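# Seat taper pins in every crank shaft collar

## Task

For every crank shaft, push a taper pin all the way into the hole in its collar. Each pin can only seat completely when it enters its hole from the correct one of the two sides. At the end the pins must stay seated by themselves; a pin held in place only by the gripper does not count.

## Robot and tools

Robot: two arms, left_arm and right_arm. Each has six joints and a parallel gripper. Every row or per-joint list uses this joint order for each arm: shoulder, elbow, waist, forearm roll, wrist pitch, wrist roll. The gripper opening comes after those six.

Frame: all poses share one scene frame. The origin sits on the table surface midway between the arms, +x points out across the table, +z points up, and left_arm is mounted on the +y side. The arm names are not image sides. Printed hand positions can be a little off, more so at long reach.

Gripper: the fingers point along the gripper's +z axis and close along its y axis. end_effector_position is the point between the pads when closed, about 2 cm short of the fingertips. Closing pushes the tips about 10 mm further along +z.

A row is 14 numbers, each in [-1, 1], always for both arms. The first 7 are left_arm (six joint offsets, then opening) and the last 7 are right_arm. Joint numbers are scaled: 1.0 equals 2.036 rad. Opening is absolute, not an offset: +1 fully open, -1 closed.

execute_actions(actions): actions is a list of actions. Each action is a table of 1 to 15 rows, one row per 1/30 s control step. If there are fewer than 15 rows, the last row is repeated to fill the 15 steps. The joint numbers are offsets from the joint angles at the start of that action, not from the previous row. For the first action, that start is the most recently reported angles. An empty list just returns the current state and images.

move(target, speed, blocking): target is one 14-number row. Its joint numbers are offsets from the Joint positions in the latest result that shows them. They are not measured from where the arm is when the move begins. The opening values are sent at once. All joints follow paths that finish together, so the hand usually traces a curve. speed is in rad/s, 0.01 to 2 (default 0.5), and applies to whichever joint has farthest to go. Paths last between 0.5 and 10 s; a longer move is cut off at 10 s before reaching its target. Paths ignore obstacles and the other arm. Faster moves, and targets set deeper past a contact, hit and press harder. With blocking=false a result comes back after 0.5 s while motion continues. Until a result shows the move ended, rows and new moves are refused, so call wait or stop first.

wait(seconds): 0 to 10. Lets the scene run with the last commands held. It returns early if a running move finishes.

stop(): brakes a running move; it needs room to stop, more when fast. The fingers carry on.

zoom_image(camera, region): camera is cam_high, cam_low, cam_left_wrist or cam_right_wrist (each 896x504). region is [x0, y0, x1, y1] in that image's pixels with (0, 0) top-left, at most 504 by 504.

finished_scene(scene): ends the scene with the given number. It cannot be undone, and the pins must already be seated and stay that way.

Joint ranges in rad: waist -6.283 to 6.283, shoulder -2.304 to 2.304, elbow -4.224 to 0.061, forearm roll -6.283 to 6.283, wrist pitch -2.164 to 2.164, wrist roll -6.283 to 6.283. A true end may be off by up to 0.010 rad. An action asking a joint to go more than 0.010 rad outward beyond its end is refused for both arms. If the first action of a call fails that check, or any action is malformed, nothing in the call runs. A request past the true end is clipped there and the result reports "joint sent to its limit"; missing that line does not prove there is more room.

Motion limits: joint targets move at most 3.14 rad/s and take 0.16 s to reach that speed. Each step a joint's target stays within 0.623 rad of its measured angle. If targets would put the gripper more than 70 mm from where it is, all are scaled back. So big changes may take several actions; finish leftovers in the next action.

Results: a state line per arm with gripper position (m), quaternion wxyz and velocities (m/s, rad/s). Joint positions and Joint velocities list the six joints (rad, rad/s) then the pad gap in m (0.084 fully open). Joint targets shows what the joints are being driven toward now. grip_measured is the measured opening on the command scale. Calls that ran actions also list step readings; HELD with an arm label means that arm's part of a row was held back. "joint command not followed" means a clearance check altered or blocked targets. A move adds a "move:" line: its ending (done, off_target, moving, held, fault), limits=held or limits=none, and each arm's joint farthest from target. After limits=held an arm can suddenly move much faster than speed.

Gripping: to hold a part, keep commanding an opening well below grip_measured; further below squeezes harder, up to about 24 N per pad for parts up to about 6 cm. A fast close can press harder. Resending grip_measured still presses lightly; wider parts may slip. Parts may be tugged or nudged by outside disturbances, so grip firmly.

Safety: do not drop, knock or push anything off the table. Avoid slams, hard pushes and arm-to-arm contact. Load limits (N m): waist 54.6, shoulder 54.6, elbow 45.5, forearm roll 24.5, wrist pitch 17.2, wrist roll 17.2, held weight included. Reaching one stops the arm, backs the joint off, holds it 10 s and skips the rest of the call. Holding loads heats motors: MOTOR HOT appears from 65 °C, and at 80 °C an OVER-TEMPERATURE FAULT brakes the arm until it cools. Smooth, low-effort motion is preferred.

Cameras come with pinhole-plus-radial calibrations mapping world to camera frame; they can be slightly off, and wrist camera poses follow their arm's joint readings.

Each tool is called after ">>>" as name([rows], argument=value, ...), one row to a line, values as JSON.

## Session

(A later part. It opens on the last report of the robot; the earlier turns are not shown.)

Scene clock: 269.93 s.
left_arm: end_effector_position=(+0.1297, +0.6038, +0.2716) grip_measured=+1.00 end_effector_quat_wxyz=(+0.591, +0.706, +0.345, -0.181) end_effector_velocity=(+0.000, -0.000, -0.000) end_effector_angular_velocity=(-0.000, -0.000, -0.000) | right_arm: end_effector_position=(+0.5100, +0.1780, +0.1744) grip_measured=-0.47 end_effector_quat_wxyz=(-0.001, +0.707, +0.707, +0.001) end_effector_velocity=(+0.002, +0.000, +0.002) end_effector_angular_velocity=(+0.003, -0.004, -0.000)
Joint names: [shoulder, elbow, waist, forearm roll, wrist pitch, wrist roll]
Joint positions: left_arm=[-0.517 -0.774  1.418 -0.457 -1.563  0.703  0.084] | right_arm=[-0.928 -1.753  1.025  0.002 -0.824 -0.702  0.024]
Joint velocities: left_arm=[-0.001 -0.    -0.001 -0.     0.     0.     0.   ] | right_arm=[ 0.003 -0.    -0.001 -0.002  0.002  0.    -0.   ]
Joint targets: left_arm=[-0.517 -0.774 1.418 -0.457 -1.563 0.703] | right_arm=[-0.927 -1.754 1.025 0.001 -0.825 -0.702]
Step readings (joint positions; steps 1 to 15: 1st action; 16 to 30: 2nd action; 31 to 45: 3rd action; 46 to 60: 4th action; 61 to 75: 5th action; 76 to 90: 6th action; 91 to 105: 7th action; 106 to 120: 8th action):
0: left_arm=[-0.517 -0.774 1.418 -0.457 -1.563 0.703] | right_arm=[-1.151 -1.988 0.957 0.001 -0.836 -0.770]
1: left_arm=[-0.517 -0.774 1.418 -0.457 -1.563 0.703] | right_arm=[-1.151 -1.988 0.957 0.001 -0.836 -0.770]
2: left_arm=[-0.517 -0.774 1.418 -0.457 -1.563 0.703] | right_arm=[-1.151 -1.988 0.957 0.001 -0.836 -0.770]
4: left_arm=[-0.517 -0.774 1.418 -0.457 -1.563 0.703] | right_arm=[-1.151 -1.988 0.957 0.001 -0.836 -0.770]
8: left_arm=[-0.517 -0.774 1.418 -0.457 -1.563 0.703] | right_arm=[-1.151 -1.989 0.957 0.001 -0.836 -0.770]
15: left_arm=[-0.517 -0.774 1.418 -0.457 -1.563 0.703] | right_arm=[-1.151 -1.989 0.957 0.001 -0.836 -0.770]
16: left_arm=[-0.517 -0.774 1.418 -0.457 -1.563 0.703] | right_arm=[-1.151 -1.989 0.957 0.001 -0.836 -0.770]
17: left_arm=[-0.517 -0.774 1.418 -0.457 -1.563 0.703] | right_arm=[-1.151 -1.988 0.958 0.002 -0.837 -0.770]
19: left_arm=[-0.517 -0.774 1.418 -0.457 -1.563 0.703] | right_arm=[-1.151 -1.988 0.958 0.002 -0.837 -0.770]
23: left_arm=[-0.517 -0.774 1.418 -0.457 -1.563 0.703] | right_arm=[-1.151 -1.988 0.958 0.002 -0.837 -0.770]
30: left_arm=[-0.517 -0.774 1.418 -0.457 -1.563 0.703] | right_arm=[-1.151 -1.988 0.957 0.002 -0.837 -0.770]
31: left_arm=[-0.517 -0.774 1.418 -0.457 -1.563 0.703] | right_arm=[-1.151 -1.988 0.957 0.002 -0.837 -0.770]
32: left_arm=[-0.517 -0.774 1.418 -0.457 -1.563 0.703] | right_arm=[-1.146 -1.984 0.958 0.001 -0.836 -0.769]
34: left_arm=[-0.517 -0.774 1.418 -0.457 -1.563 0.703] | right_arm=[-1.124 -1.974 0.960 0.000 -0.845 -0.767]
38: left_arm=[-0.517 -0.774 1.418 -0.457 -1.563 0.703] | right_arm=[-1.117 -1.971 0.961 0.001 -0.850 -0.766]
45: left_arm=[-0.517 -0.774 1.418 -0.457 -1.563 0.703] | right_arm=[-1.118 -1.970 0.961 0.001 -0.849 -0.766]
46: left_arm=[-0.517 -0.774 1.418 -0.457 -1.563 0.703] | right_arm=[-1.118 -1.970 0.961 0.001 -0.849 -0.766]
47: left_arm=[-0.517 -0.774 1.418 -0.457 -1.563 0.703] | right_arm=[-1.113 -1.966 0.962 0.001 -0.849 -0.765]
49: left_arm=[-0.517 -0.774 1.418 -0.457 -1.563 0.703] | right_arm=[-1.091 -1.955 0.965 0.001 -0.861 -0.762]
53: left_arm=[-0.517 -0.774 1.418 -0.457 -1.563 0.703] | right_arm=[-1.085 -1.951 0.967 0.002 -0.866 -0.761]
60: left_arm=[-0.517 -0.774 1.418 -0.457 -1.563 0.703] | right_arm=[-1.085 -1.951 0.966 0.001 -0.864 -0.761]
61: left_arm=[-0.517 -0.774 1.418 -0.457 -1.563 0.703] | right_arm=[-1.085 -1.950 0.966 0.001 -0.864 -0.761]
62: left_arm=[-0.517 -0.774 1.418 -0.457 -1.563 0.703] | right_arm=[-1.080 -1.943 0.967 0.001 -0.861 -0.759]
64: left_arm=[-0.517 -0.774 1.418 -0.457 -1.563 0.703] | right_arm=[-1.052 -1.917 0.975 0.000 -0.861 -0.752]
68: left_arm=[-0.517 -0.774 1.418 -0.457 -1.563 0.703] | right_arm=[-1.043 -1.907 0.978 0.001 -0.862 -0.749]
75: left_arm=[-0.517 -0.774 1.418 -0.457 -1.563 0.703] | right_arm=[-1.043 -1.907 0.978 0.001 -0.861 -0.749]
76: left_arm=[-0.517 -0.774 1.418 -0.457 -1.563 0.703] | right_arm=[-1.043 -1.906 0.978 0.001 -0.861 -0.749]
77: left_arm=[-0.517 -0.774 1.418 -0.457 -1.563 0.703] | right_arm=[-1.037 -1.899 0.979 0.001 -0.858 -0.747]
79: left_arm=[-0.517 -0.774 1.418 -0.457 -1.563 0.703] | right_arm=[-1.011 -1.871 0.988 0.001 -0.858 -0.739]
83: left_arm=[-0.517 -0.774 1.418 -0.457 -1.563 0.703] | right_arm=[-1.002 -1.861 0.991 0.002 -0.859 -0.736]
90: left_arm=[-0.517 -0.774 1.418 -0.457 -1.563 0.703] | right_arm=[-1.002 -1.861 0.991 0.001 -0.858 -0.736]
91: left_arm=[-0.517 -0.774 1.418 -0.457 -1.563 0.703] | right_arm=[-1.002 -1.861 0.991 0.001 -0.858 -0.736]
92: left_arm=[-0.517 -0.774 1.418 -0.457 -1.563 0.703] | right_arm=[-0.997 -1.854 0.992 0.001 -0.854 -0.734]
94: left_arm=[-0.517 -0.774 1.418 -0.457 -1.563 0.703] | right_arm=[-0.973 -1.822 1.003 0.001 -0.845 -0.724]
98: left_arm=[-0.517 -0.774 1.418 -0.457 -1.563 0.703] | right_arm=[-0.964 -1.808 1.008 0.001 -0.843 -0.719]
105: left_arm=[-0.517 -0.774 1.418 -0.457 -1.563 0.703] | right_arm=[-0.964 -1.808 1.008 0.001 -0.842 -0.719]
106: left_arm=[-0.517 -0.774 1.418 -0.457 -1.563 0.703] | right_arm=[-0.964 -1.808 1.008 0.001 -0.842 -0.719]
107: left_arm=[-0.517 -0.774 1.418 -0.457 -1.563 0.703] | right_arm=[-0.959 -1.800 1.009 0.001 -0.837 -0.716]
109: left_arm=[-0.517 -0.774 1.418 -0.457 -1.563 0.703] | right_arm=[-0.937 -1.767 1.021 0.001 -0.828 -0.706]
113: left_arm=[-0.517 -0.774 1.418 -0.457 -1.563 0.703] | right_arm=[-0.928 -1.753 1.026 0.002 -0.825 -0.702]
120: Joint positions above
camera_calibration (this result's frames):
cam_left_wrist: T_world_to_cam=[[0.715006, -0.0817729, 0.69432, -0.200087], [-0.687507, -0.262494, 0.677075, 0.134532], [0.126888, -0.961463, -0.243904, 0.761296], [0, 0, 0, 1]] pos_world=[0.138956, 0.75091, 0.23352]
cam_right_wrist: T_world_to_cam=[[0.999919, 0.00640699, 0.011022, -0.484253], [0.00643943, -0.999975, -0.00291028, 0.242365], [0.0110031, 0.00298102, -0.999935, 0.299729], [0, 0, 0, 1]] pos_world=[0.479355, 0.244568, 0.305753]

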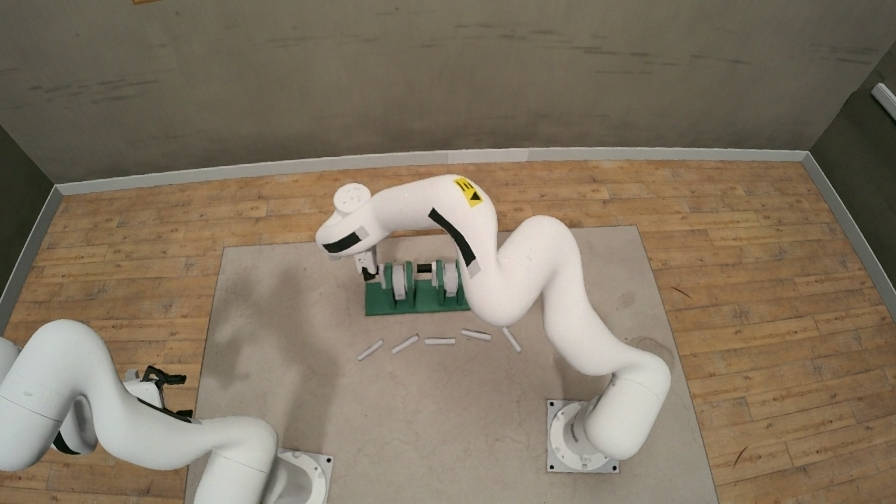

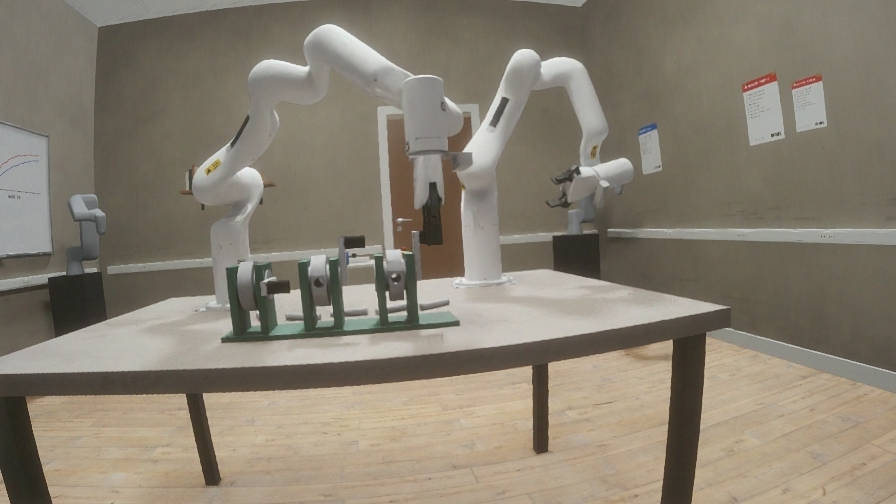

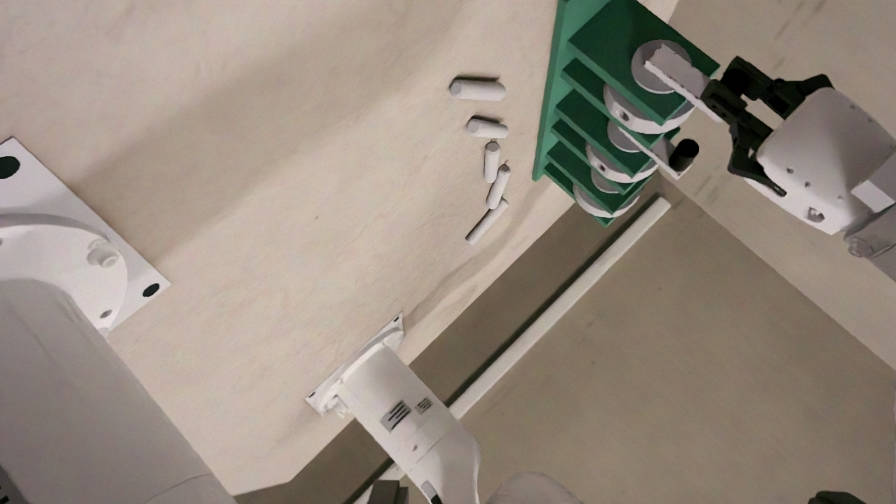

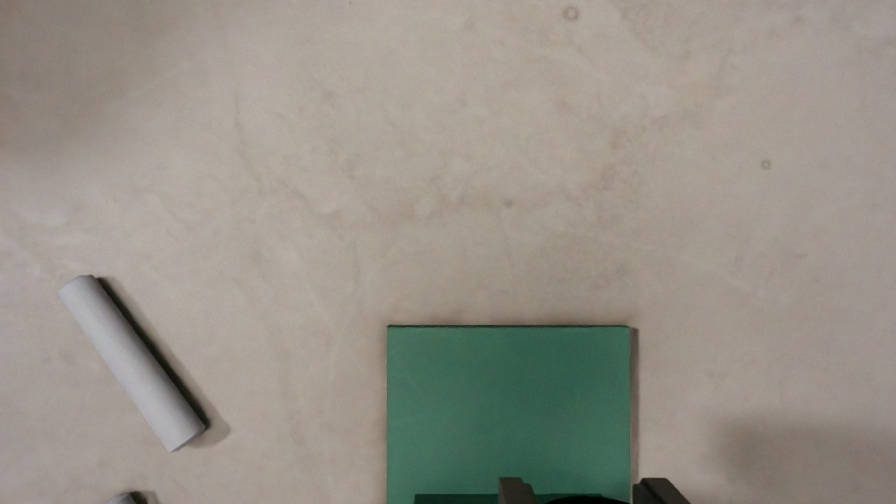

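>>> execute_actions([
  [[0,0,0,0,0,0,1,0.0021,0.0031,0.001,0,0.001,0.001,-0.65]],
  [[0,0,0,0,0,0,1,0,0,0,0,0,0,0.2]],
  [[0,0,0,0,0,0,1,0.02,-0.0025,0,0,-0.0225,0,0.2]],
  [[0,0,0,0,0,0,1,0.02,-0.0025,0,0,-0.0225,0,0.2]],
])

>>> move(target=[0,0,0,0,0,0,1,0.1488,0.2364,-0.2062,-0.001,0.087,-0.2066,0.2])

>>> move(target=[0,0,0,0,0,0,1,-0.0984,0.0198,0,0,0.1182,0,0.2], speed=0.2)

Scene clock: 299.83 s.
left_arm: end_effector_position=(+0.1297, +0.6038, +0.2716) grip_measured=+1.00 end_effector_quat_wxyz=(+0.591, +0.706, +0.345, -0.181) end_effector_velocity=(-0.000, +0.000, +0.000) end_effector_angular_velocity=(-0.000, -0.000, -0.000) | right_arm: end_effector_position=(+0.5045, +0.1737, +0.2380) grip_measured=+0.19 end_effector_quat_wxyz=(-0.001, +0.707, +0.707, +0.000) end_effector_velocity=(+0.001, +0.000, +0.002) end_effector_angular_velocity=(+0.003, -0.002, -0.001)
Joint names: [shoulder, elbow, waist, forearm roll, wrist pitch, wrist roll]
Joint positions: left_arm=[-0.517 -0.774  1.418 -0.457 -1.563  0.703  0.084] | right_arm=[-0.842 -1.757  1.027  0.001 -0.913 -0.7    0.052]
Joint velocities: left_arm=[ 0.001 -0.     0.001  0.001 -0.001  0.     0.   ] | right_arm=[ 0.002 -0.002 -0.001 -0.    -0.001  0.     0.   ]
Joint targets: left_arm=[-0.517 -0.774 1.418 -0.457 -1.563 0.703] | right_arm=[-0.842 -1.757 1.027 0.001 -0.914 -0.700]
Step readings (joint positions; steps 1 to 15: 1st action; 16 to 30: 2nd action; 31 to 45: 3rd action; 46 to 60: 4th action):
0: left_arm=[-0.517 -0.774 1.418 -0.457 -1.563 0.703] | right_arm=[-0.927 -1.754 1.025 0.001 -0.825 -0.702]
1: left_arm=[-0.517 -0.774 1.418 -0.457 -1.563 0.703] | right_arm=[-0.927 -1.753 1.025 0.001 -0.825 -0.702]
2: left_arm=[-0.517 -0.774 1.418 -0.457 -1.563 0.703] | right_arm=[-0.926 -1.752 1.025 0.001 -0.823 -0.701]
4: left_arm=[-0.517 -0.774 1.418 -0.457 -1.563 0.703] | right_arm=[-0.924 -1.748 1.027 0.001 -0.822 -0.700]
8: left_arm=[-0.517 -0.774 1.418 -0.457 -1.563 0.703] | right_arm=[-0.923 -1.747 1.027 0.001 -0.822 -0.700]
15: left_arm=[-0.517 -0.774 1.418 -0.457 -1.563 0.703] | right_arm=[-0.923 -1.747 1.027 0.001 -0.822 -0.700]
16: left_arm=[-0.517 -0.774 1.418 -0.457 -1.563 0.703] | right_arm=[-0.923 -1.747 1.027 0.001 -0.822 -0.700]
17: left_arm=[-0.517 -0.774 1.418 -0.457 -1.563 0.703] | right_arm=[-0.922 -1.748 1.027 0.001 -0.823 -0.700]
19: left_arm=[-0.517 -0.774 1.418 -0.457 -1.563 0.703] | right_arm=[-0.921 -1.750 1.027 0.001 -0.823 -0.700]
23: left_arm=[-0.517 -0.774 1.418 -0.457 -1.563 0.703] | right_arm=[-0.922 -1.748 1.027 0.001 -0.823 -0.700]
30: left_arm=[-0.517 -0.774 1.418 -0.457 -1.563 0.703] | right_arm=[-0.923 -1.747 1.027 0.001 -0.822 -0.700]
31: left_arm=[-0.517 -0.774 1.418 -0.457 -1.563 0.703] | right_arm=[-0.923 -1.747 1.027 0.001 -0.822 -0.700]
32: left_arm=[-0.517 -0.774 1.418 -0.457 -1.563 0.703] | right_arm=[-0.919 -1.746 1.027 0.001 -0.830 -0.700]
34: left_arm=[-0.517 -0.774 1.418 -0.457 -1.563 0.703] | right_arm=[-0.893 -1.750 1.027 0.001 -0.857 -0.700]
38: left_arm=[-0.517 -0.774 1.418 -0.457 -1.563 0.703] | right_arm=[-0.882 -1.753 1.027 0.001 -0.867 -0.700]
45: left_arm=[-0.517 -0.774 1.418 -0.457 -1.563 0.703] | right_arm=[-0.883 -1.752 1.027 0.001 -0.868 -0.700]
46: left_arm=[-0.517 -0.774 1.418 -0.457 -1.563 0.703] | right_arm=[-0.883 -1.752 1.027 0.001 -0.868 -0.700]
47: left_arm=[-0.517 -0.774 1.418 -0.457 -1.563 0.703] | right_arm=[-0.878 -1.751 1.027 0.001 -0.876 -0.700]
49: left_arm=[-0.517 -0.774 1.418 -0.457 -1.563 0.703] | right_arm=[-0.852 -1.755 1.027 0.001 -0.903 -0.700]
53: left_arm=[-0.517 -0.774 1.418 -0.457 -1.563 0.703] | right_arm=[-0.841 -1.758 1.027 0.001 -0.913 -0.700]
60: Joint positions above
camera_calibration (this result's frames):
cam_left_wrist: T_world_to_cam=[[0.715005, -0.081773, 0.69432, -0.200087], [-0.687508, -0.262494, 0.677075, 0.134532], [0.126888, -0.961463, -0.243904, 0.761296], [0, 0, 0, 1]] pos_world=[0.138956, 0.75091, 0.23352]
cam_right_wrist: T_world_to_cam=[[0.99992, 0.00649921, 0.0108902, -0.479449], [0.00652956, -0.999975, -0.00275341, 0.238173], [0.010872, 0.0028243, -0.999937, 0.363492], [0, 0, 0, 1]] pos_world=[0.473904, 0.240256, 0.369346]

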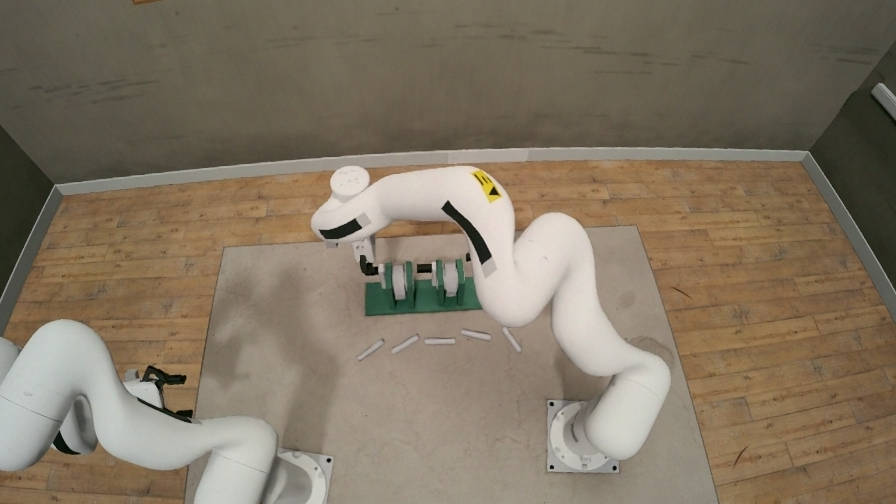

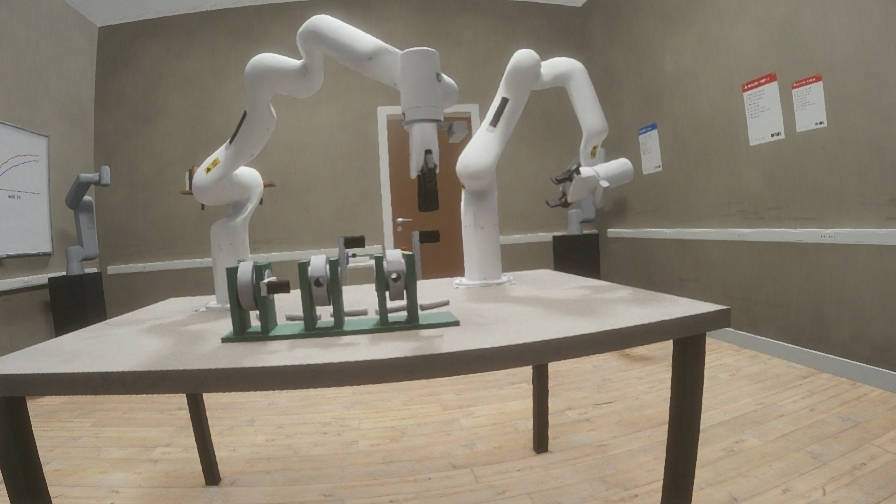

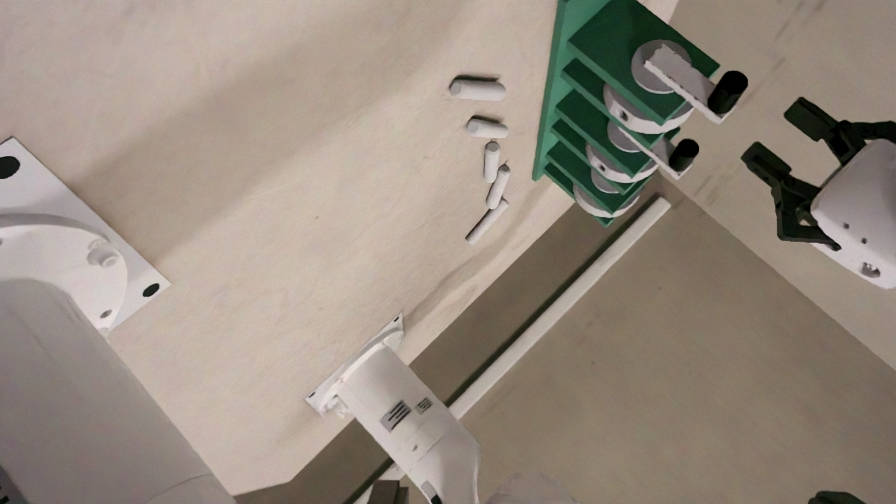

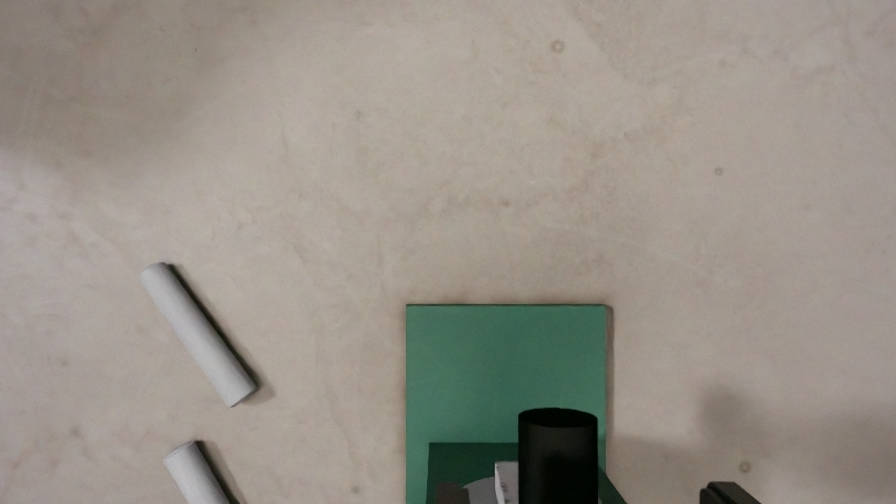

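Scene clock: 301.23 s.
left_arm: end_effector_position=(+0.1297, +0.6038, +0.2716) grip_measured=+1.00 end_effector_quat_wxyz=(+0.591, +0.706, +0.345, -0.181) end_effector_velocity=(-0.000, -0.000, +0.001) end_effector_angular_velocity=(-0.001, -0.000, -0.000) | right_arm: end_effector_position=(+0.5785, -0.1167, +0.2391) grip_measured=+0.19 end_effector_quat_wxyz=(+0.000, +0.706, +0.708, -0.000) end_effector_velocity=(+0.000, -0.002, +0.000) end_effector_angular_velocity=(-0.001, +0.001, -0.003)
Joint names: [shoulder, elbow, waist, forearm roll, wrist pitch, wrist roll]
Joint positions: left_arm=[-0.517 -0.774  1.418 -0.457 -1.563  0.703  0.084] | right_arm=[-0.54  -1.276  0.608 -0.001 -0.736 -1.12   0.052]
Joint velocities: left_arm=[ 0.001  0.001  0.     0.    -0.002 -0.     0.   ] | right_arm=[ 0.001  0.001 -0.003 -0.    -0.001 -0.001  0.   ]
Joint targets: left_arm=[-0.517 -0.774 1.418 -0.457 -1.563 0.703] | right_arm=[-0.539 -1.276 0.608 -0.001 -0.736 -1.120]
move: done; limits=none; left_arm: farthest joint: the waist, 0.000 radians from its target (0.000 radians at the start); right_arm: farthest joint: the waist, 0.001 radians from its target (0.420 radians at the start)
camera_calibration (this result's frames):
cam_left_wrist: T_world_to_cam=[[0.715006, -0.0817731, 0.69432, -0.200087], [-0.687507, -0.262493, 0.677075, 0.134532], [0.126888, -0.961463, -0.243904, 0.761296], [0, 0, 0, 1]] pos_world=[0.138956, 0.75091, 0.23352]
cam_right_wrist: T_world_to_cam=[[0.999897, 0.00909558, 0.0110951, -0.551249], [0.00910528, -0.999958, -0.000823835, -0.0546098], [0.0110871, 0.000924774, -0.999938, 0.364234], [0, 0, 0, 1]] pos_world=[0.547651, -0.0499304, 0.370282]

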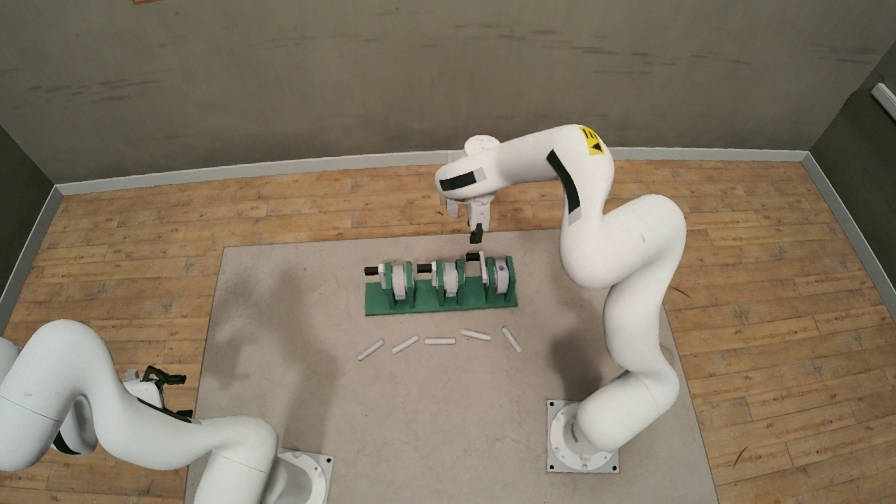

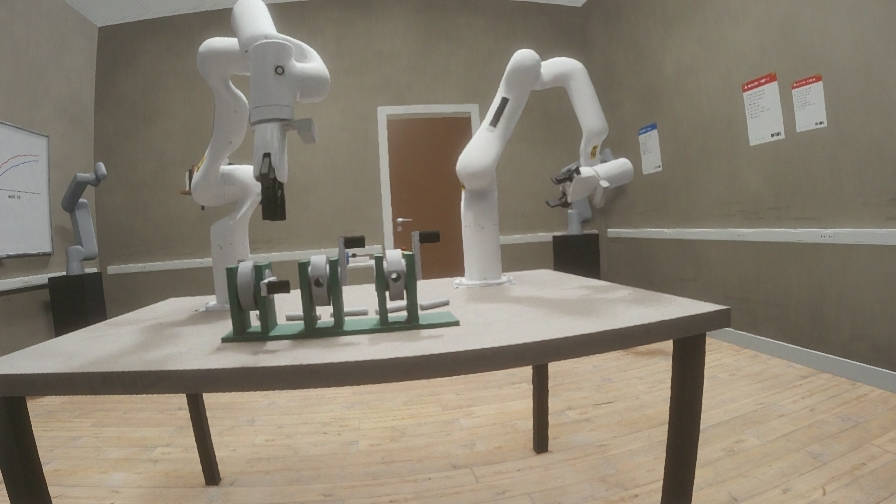

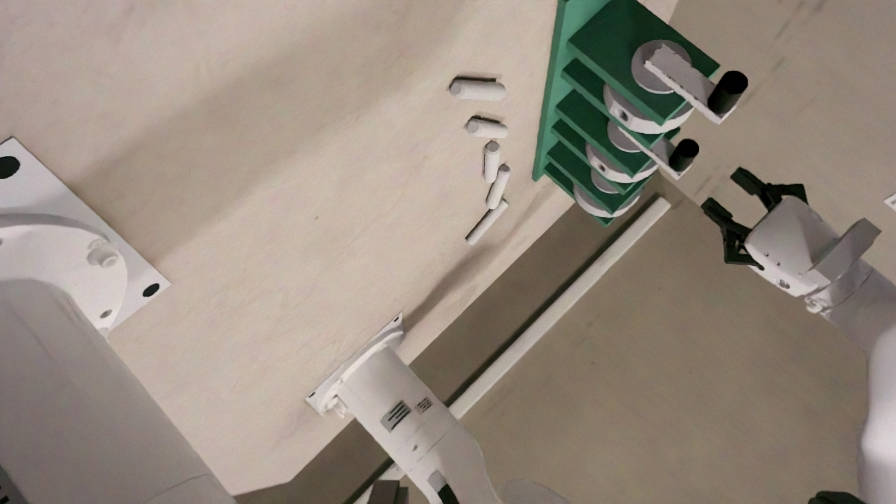

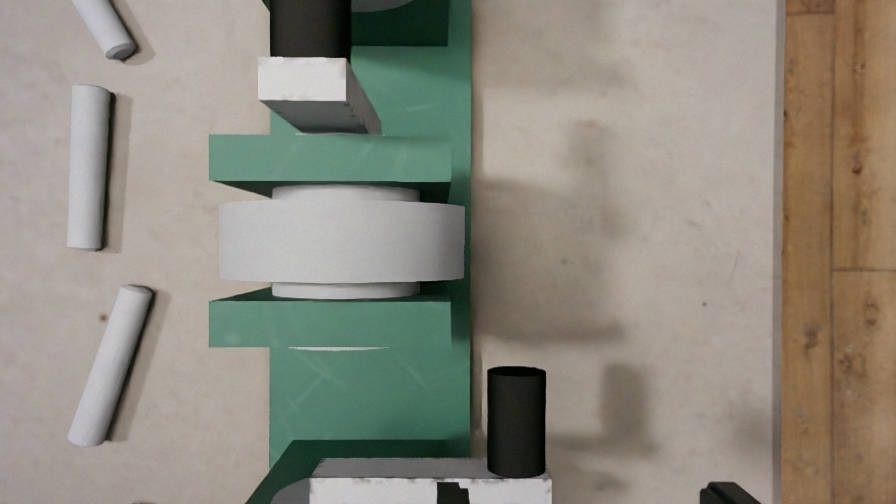

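Scene clock: 302.80 s.
left_arm: end_effector_position=(+0.1297, +0.6038, +0.2716) grip_measured=+1.00 end_effector_quat_wxyz=(+0.591, +0.706, +0.345, -0.181) end_effector_velocity=(+0.000, -0.000, +0.000) end_effector_angular_velocity=(-0.000, +0.000, -0.002) | right_arm: end_effector_position=(+0.5785, -0.1166, +0.1043) grip_measured=+0.19 end_effector_quat_wxyz=(+0.000, +0.706, +0.708, +0.000) end_effector_velocity=(-0.000, -0.000, -0.001) end_effector_angular_velocity=(-0.001, +0.002, -0.001)
Joint names: [shoulder, elbow, waist, forearm roll, wrist pitch, wrist roll]
Joint positions: left_arm=[-0.517 -0.774  1.418 -0.457 -1.563  0.703  0.084] | right_arm=[-0.74  -1.236  0.608 -0.001 -0.496 -1.12   0.052]
Joint velocities: left_arm=[-0.     0.    -0.001  0.    -0.    -0.     0.   ] | right_arm=[-0.002 -0.    -0.     0.     0.     0.001 -0.   ]
Joint targets: left_arm=[-0.517 -0.774 1.418 -0.457 -1.563 0.703] | right_arm=[-0.740 -1.236 0.608 -0.001 -0.496 -1.120]
move: done; limits=none; left_arm: farthest joint: the waist, 0.000 radians from its target (0.000 radians at the start); right_arm: farthest joint: the shoulder, 0.001 radians from its target (0.201 radians at the start)
camera_calibration (this result's frames):
cam_left_wrist: T_world_to_cam=[[0.715006, -0.0817731, 0.69432, -0.200087], [-0.687507, -0.262494, 0.677075, 0.134532], [0.126888, -0.961463, -0.243904, 0.761296], [0, 0, 0, 1]] pos_world=[0.138956, 0.75091, 0.23352]
cam_right_wrist: T_world_to_cam=[[0.999891, 0.00916576, 0.0115327, -0.549861], [0.00917973, -0.999957, -0.00115915, -0.0546634], [0.0115215, 0.00126489, -0.999933, 0.229292], [0, 0, 0, 1]] pos_world=[0.547661, -0.0499112, 0.235554]

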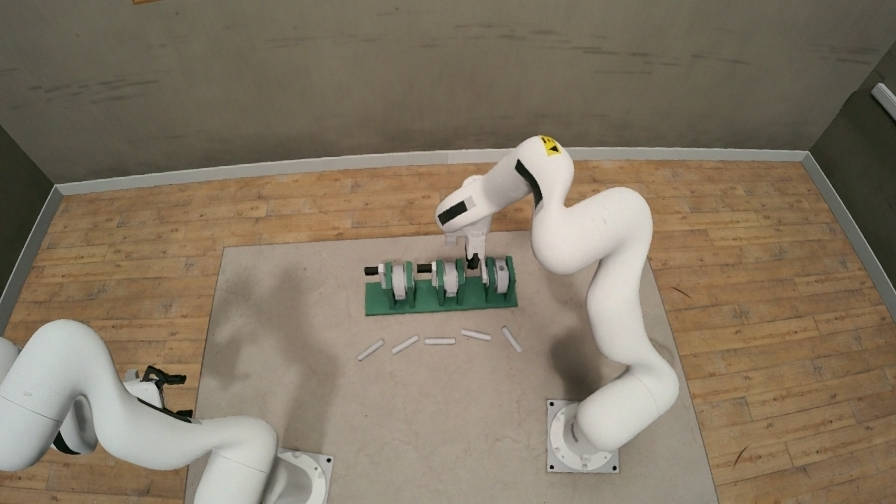

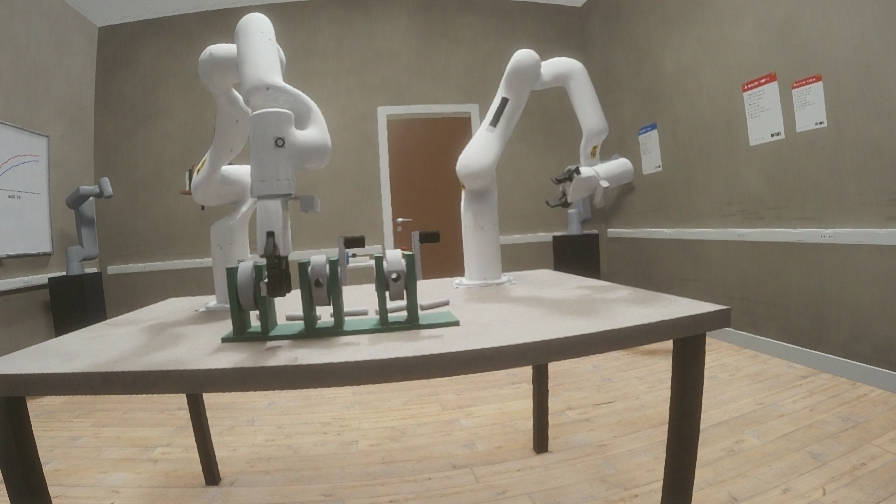

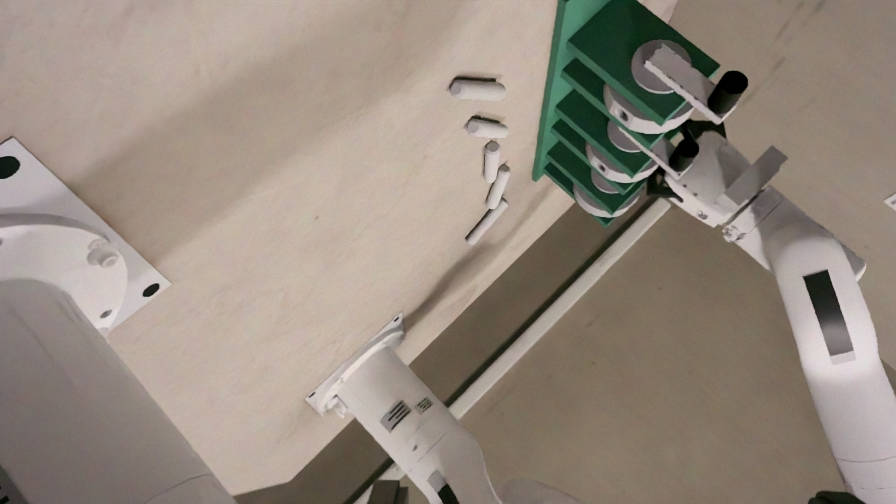

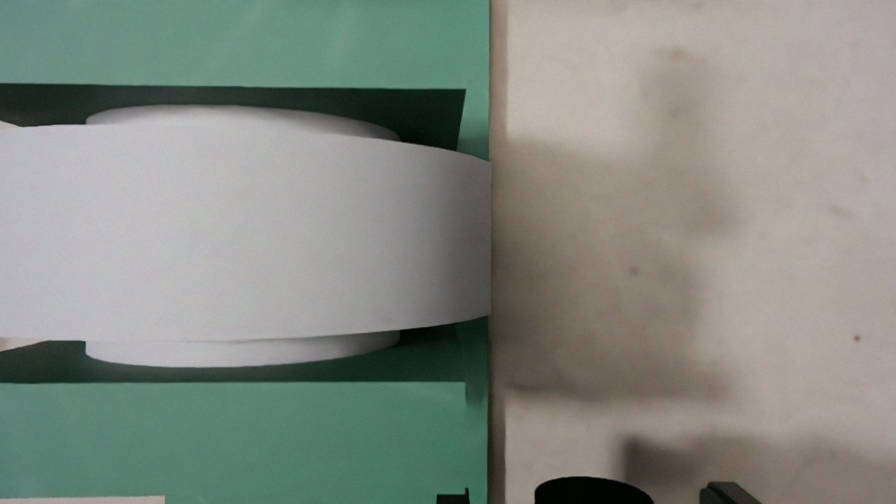

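>>> execute_actions([
  [[0,0,0,0,0,0,1,0,0,0,0,0,0,-0.3]],
  [[0,0,0,0,0,0,1,0,0,0,0,0,0,-0.65]],
  [[0,0,0,0,0,0,1,0.0184,0.0068,0.0017,0,-0.0116,0.0017,-0.65]],
  [[0,0,0,0,0,0,1,0.0184,0.0068,0.0017,0,-0.0116,0.0017,-0.65]],
  [[0,0,0,0,0,0,1,0.0214,0.0172,0.0049,0,-0.0041,0.0049,-0.65]],
  [[0,0,0,0,0,0,1,0.0214,0.0172,0.0049,0,-0.0041,0.0049,-0.65]],
  [[0,0,0,0,0,0,1,0.019,0.0233,0.0074,0,0.0043,0.0074,-0.65]],
  [[0,0,0,0,0,0,1,0.019,0.0233,0.0074,0,0.0043,0.0074,-0.65]],
  [[0,0,0,0,0,0,1,0,0,0,0,0,0,0.2]],
  [[0,0,0,0,0,0,1,0.026,-0.008,0,0,-0.034,0,0.2]],
  [[0,0,0,0,0,0,1,0.026,-0.008,0,0,-0.034,0,0.2]],
])

>>> zoom_image(camera="cam_low", region=[210,220,470,350])

Scene clock: 330.47 s.
left_arm: end_effector_position=(+0.1297, +0.6038, +0.2716) grip_measured=+1.00 end_effector_quat_wxyz=(+0.591, +0.706, +0.345, -0.181) end_effector_velocity=(-0.000, +0.000, +0.000) end_effector_angular_velocity=(-0.001, +0.000, +0.001) | right_arm: end_effector_position=(+0.5075, -0.1172, +0.2421) grip_measured=+0.19 end_effector_quat_wxyz=(-0.000, +0.707, +0.708, -0.001) end_effector_velocity=(+0.000, +0.000, +0.001) end_effector_angular_velocity=(+0.000, +0.000, -0.001)
Joint names: [shoulder, elbow, waist, forearm roll, wrist pitch, wrist roll]
Joint positions: left_arm=[-0.517 -0.774  1.418 -0.457 -1.563  0.703  0.084] | right_arm=[-0.396 -1.075  0.665 -0.    -0.681 -1.063  0.052]
Joint velocities: left_arm=[-0.     0.     0.001  0.    -0.001 -0.     0.   ] | right_arm=[ 0.001 -0.001 -0.     0.    -0.003  0.001 -0.   ]
Joint targets: left_arm=[-0.517 -0.774 1.418 -0.457 -1.563 0.703] | right_arm=[-0.396 -1.076 0.665 -0.000 -0.681 -1.063]
Step readings (joint positions; steps 1 to 15: 1st action; 16 to 30: 2nd action; 31 to 45: 3rd action; 46 to 60: 4th action; 61 to 75: 5th action; 76 to 90: 6th action; 91 to 105: 7th action; 106 to 120: 8th action; 121 to 135: 9th action; 136 to 150: 10th action; 151 to 165: 11th action):
0: left_arm=[-0.517 -0.774 1.418 -0.457 -1.563 0.703] | right_arm=[-0.740 -1.236 0.608 -0.001 -0.496 -1.120]
1: left_arm=[-0.517 -0.774 1.418 -0.457 -1.563 0.703] | right_arm=[-0.740 -1.236 0.608 -0.001 -0.496 -1.120]
2: left_arm=[-0.517 -0.774 1.418 -0.457 -1.563 0.703] | right_arm=[-0.740 -1.236 0.608 -0.001 -0.496 -1.120]
4: left_arm=[-0.517 -0.774 1.418 -0.457 -1.563 0.703] | right_arm=[-0.740 -1.236 0.608 -0.001 -0.496 -1.120]
8: left_arm=[-0.517 -0.774 1.418 -0.457 -1.563 0.703] | right_arm=[-0.740 -1.236 0.608 -0.001 -0.496 -1.120]
15: left_arm=[-0.517 -0.774 1.418 -0.457 -1.563 0.703] | right_arm=[-0.740 -1.236 0.608 -0.001 -0.496 -1.120]
16: left_arm=[-0.517 -0.774 1.418 -0.457 -1.563 0.703] | right_arm=[-0.740 -1.236 0.608 -0.001 -0.496 -1.120]
17: left_arm=[-0.517 -0.774 1.418 -0.457 -1.563 0.703] | right_arm=[-0.740 -1.235 0.608 -0.000 -0.497 -1.120]
19: left_arm=[-0.517 -0.774 1.418 -0.457 -1.563 0.703] | right_arm=[-0.740 -1.235 0.608 -0.000 -0.497 -1.120]
23: left_arm=[-0.517 -0.774 1.418 -0.457 -1.563 0.703] | right_arm=[-0.740 -1.235 0.608 -0.000 -0.497 -1.120]
30: left_arm=[-0.517 -0.774 1.418 -0.457 -1.563 0.703] | right_arm=[-0.740 -1.235 0.608 -0.000 -0.497 -1.120]
31: left_arm=[-0.517 -0.774 1.418 -0.457 -1.563 0.703] | right_arm=[-0.740 -1.235 0.608 -0.000 -0.497 -1.120]
32: left_arm=[-0.517 -0.774 1.418 -0.457 -1.563 0.703] | right_arm=[-0.735 -1.233 0.609 -0.000 -0.498 -1.120]
34: left_arm=[-0.517 -0.774 1.418 -0.457 -1.563 0.703] | right_arm=[-0.710 -1.226 0.610 -0.001 -0.513 -1.118]
38: left_arm=[-0.517 -0.774 1.418 -0.457 -1.563 0.703] | right_arm=[-0.702 -1.223 0.611 -0.001 -0.519 -1.117]
45: left_arm=[-0.517 -0.774 1.418 -0.457 -1.563 0.703] | right_arm=[-0.702 -1.222 0.611 -0.001 -0.519 -1.117]
46: left_arm=[-0.517 -0.774 1.418 -0.457 -1.563 0.703] | right_arm=[-0.702 -1.222 0.611 -0.001 -0.519 -1.117]
47: left_arm=[-0.517 -0.774 1.418 -0.457 -1.563 0.703] | right_arm=[-0.697 -1.220 0.612 -0.001 -0.521 -1.116]
49: left_arm=[-0.517 -0.774 1.418 -0.457 -1.563 0.703] | right_arm=[-0.672 -1.211 0.614 -0.000 -0.539 -1.114]
53: left_arm=[-0.517 -0.774 1.418 -0.457 -1.563 0.703] | right_arm=[-0.665 -1.207 0.616 -0.000 -0.544 -1.113]
60: left_arm=[-0.517 -0.774 1.418 -0.457 -1.563 0.703] | right_arm=[-0.665 -1.208 0.615 -0.000 -0.544 -1.113]
61: left_arm=[-0.517 -0.774 1.418 -0.457 -1.563 0.703] | right_arm=[-0.665 -1.207 0.615 -0.000 -0.544 -1.113]
62: left_arm=[-0.517 -0.774 1.418 -0.457 -1.563 0.703] | right_arm=[-0.659 -1.202 0.617 -0.000 -0.543 -1.112]
64: left_arm=[-0.517 -0.774 1.418 -0.457 -1.563 0.703] | right_arm=[-0.631 -1.181 0.622 -0.001 -0.549 -1.106]
68: left_arm=[-0.517 -0.774 1.418 -0.457 -1.563 0.703] | right_arm=[-0.621 -1.174 0.625 -0.001 -0.551 -1.104]
75: left_arm=[-0.517 -0.774 1.418 -0.457 -1.563 0.703] | right_arm=[-0.621 -1.174 0.625 -0.001 -0.551 -1.103]
76: left_arm=[-0.517 -0.774 1.418 -0.457 -1.563 0.703] | right_arm=[-0.621 -1.173 0.625 -0.001 -0.551 -1.103]
77: left_arm=[-0.517 -0.774 1.418 -0.457 -1.563 0.703] | right_arm=[-0.615 -1.168 0.626 -0.001 -0.551 -1.102]
79: left_arm=[-0.517 -0.774 1.418 -0.457 -1.563 0.703] | right_arm=[-0.588 -1.146 0.633 -0.000 -0.558 -1.096]
83: left_arm=[-0.517 -0.774 1.418 -0.457 -1.563 0.703] | right_arm=[-0.579 -1.137 0.636 -0.000 -0.561 -1.093]
90: left_arm=[-0.517 -0.774 1.418 -0.457 -1.563 0.703] | right_arm=[-0.579 -1.138 0.635 -0.000 -0.561 -1.093]
91: left_arm=[-0.517 -0.774 1.418 -0.457 -1.563 0.703] | right_arm=[-0.578 -1.137 0.635 -0.000 -0.560 -1.093]
92: left_arm=[-0.517 -0.774 1.418 -0.457 -1.563 0.703] | right_arm=[-0.573 -1.131 0.637 -0.000 -0.557 -1.091]
94: left_arm=[-0.517 -0.774 1.418 -0.457 -1.563 0.703] | right_arm=[-0.548 -1.103 0.646 -0.001 -0.553 -1.082]
98: left_arm=[-0.517 -0.774 1.418 -0.457 -1.563 0.703] | right_arm=[-0.539 -1.092 0.649 -0.001 -0.552 -1.079]
105: left_arm=[-0.517 -0.774 1.418 -0.457 -1.563 0.703] | right_arm=[-0.539 -1.092 0.650 -0.001 -0.552 -1.078]
106: left_arm=[-0.517 -0.774 1.418 -0.457 -1.563 0.703] | right_arm=[-0.539 -1.091 0.650 -0.001 -0.551 -1.078]
107: left_arm=[-0.517 -0.774 1.418 -0.457 -1.563 0.703] | right_arm=[-0.534 -1.084 0.652 -0.001 -0.549 -1.076]
109: left_arm=[-0.517 -0.774 1.418 -0.457 -1.563 0.703] | right_arm=[-0.509 -1.054 0.662 -0.000 -0.545 -1.067]
113: left_arm=[-0.517 -0.774 1.418 -0.457 -1.563 0.703] | right_arm=[-0.502 -1.043 0.666 -0.000 -0.543 -1.063]
120: left_arm=[-0.517 -0.774 1.418 -0.457 -1.563 0.703] | right_arm=[-0.502 -1.043 0.665 -0.000 -0.543 -1.063]
121: left_arm=[-0.517 -0.774 1.418 -0.457 -1.563 0.703] | right_arm=[-0.501 -1.043 0.665 -0.000 -0.543 -1.063]
122: left_arm=[-0.517 -0.774 1.418 -0.457 -1.563 0.703] | right_arm=[-0.501 -1.044 0.665 -0.001 -0.543 -1.064]
124: left_arm=[-0.517 -0.774 1.418 -0.457 -1.563 0.703] | right_arm=[-0.501 -1.045 0.665 -0.001 -0.543 -1.064]
128: left_arm=[-0.517 -0.774 1.418 -0.457 -1.563 0.703] | right_arm=[-0.501 -1.044 0.665 -0.000 -0.543 -1.063]
135: left_arm=[-0.517 -0.774 1.418 -0.457 -1.563 0.703] | right_arm=[-0.501 -1.043 0.665 -0.000 -0.543 -1.063]
136: left_arm=[-0.517 -0.774 1.418 -0.457 -1.563 0.703] | right_arm=[-0.501 -1.043 0.665 -0.000 -0.543 -1.063]
137: left_arm=[-0.517 -0.774 1.418 -0.457 -1.563 0.703] | right_arm=[-0.497 -1.044 0.665 -0.000 -0.551 -1.063]
139: left_arm=[-0.517 -0.774 1.418 -0.457 -1.563 0.703] | right_arm=[-0.466 -1.053 0.665 -0.000 -0.591 -1.063]
143: left_arm=[-0.517 -0.774 1.418 -0.457 -1.563 0.703] | right_arm=[-0.448 -1.060 0.665 -0.000 -0.611 -1.063]
150: left_arm=[-0.517 -0.774 1.418 -0.457 -1.563 0.703] | right_arm=[-0.449 -1.059 0.665 -0.000 -0.612 -1.063]
151: left_arm=[-0.517 -0.774 1.418 -0.457 -1.563 0.703] | right_arm=[-0.449 -1.059 0.665 -0.000 -0.612 -1.063]
152: left_arm=[-0.517 -0.774 1.418 -0.457 -1.563 0.703] | right_arm=[-0.444 -1.060 0.665 -0.000 -0.620 -1.063]
154: left_arm=[-0.517 -0.774 1.418 -0.457 -1.563 0.703] | right_arm=[-0.413 -1.070 0.665 -0.000 -0.661 -1.063]
158: left_arm=[-0.517 -0.774 1.418 -0.457 -1.563 0.703] | right_arm=[-0.395 -1.076 0.665 -0.000 -0.680 -1.063]
165: Joint positions above
camera_calibration (this result's frames):
cam_left_wrist: T_world_to_cam=[[0.715006, -0.0817732, 0.69432, -0.200087], [-0.687507, -0.262493, 0.677075, 0.134532], [0.126888, -0.961463, -0.243904, 0.761297], [0, 0, 0, 1]] pos_world=[0.138956, 0.75091, 0.23352]
cam_right_wrist: T_world_to_cam=[[0.999914, 0.0089566, 0.00959679, -0.479981], [0.00895905, -0.99996, -0.000212292, -0.0545527], [0.0095945, 0.000298251, -0.999954, 0.368678], [0, 0, 0, 1]] pos_world=[0.476892, -0.0503614, 0.373256]

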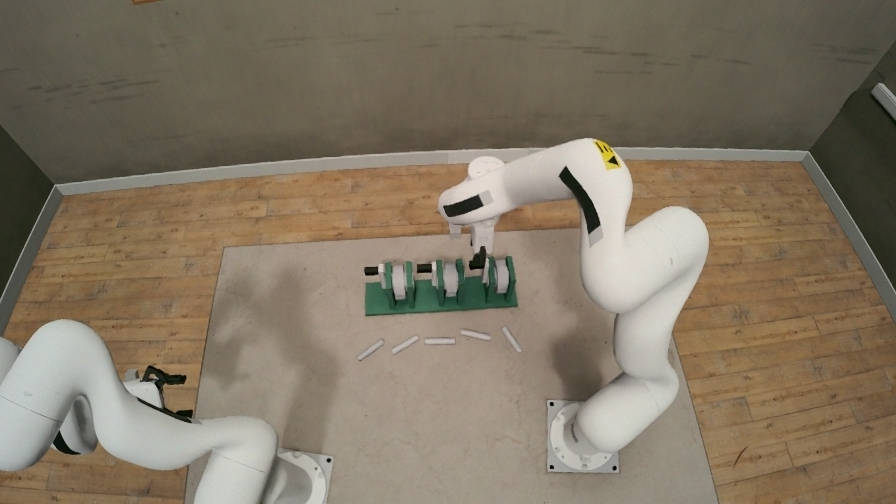

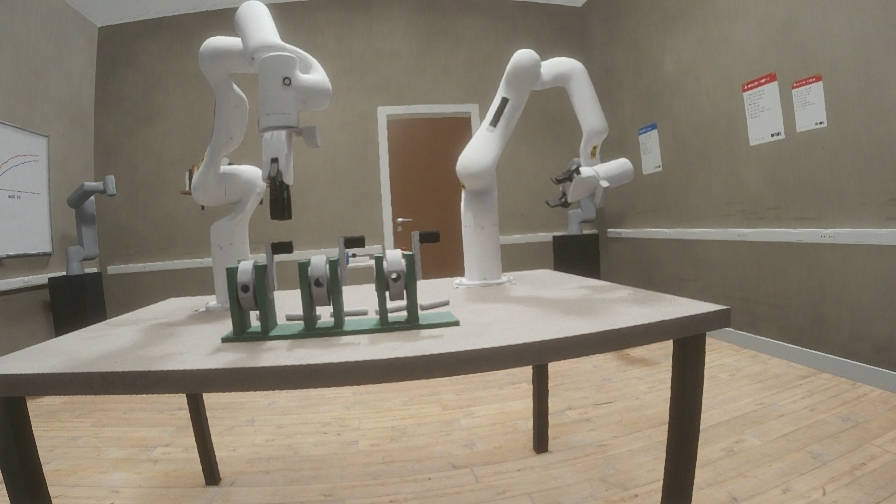

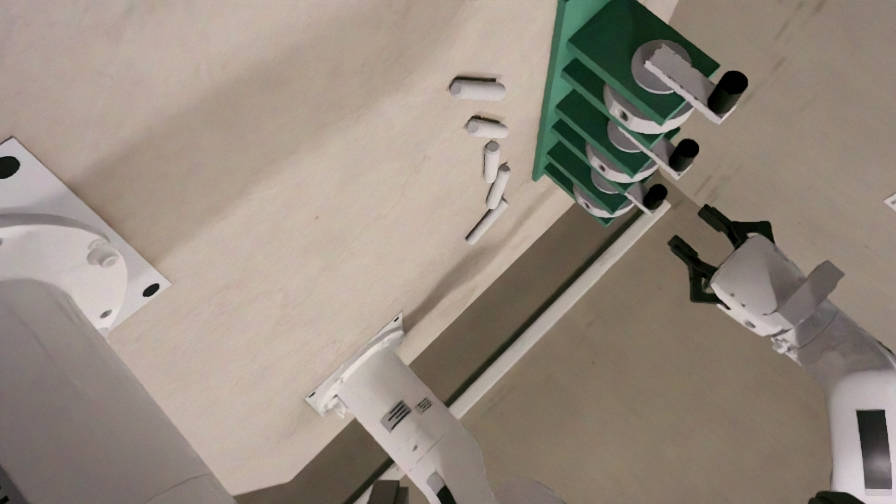

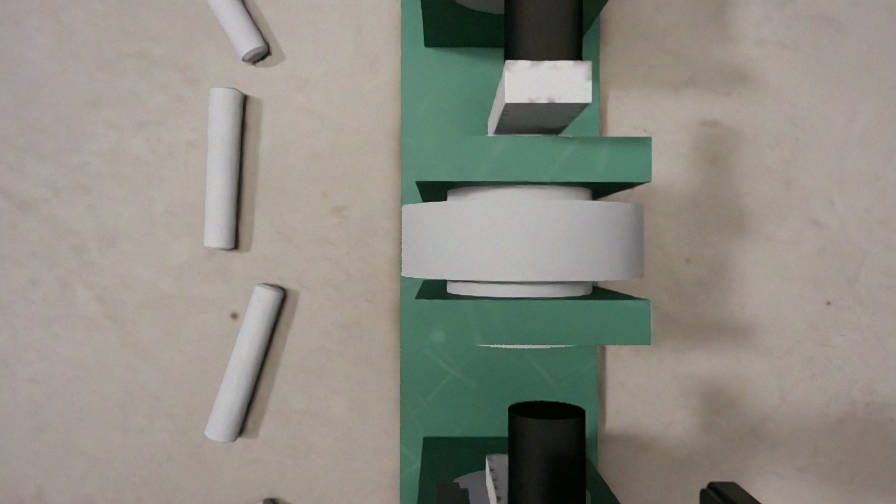

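Region (210, 220, 470, 350) of cam_low's 896x504 image, scaled by 1.938, with more detail than that image has.

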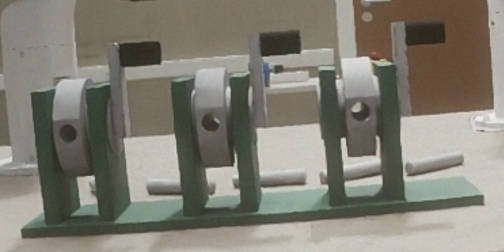

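>>> zoom_image(camera="cam_low", region=[225,260,345,320])

>>> zoom_image(camera="cam_right_wrist", region=[150,60,350,460])

>>> zoom_image(camera="cam_high", region=[370,260,530,320])

Region (225, 260, 345, 320) of cam_low's 896x504 image, scaled by 4.200, with more detail than that image has.

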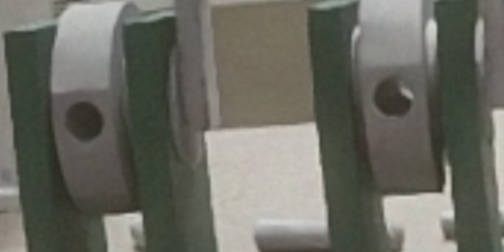

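Region (150, 60, 350, 460) of cam_right_wrist's 896x504 image, scaled by 1.260, with more detail than that image has.

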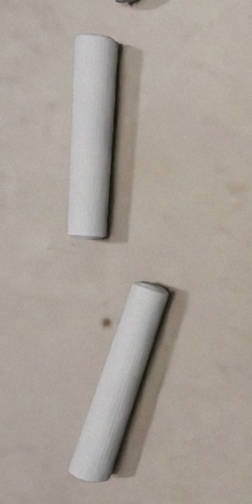

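Region (370, 260, 530, 320) of cam_high's 896x504 image, scaled by 3.150, with more detail than that image has; it fills the top 189 rows of this view, and the rest is white.

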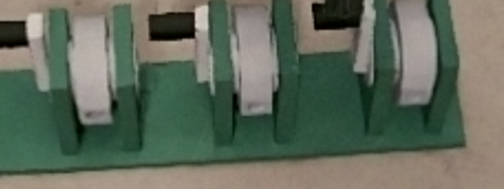

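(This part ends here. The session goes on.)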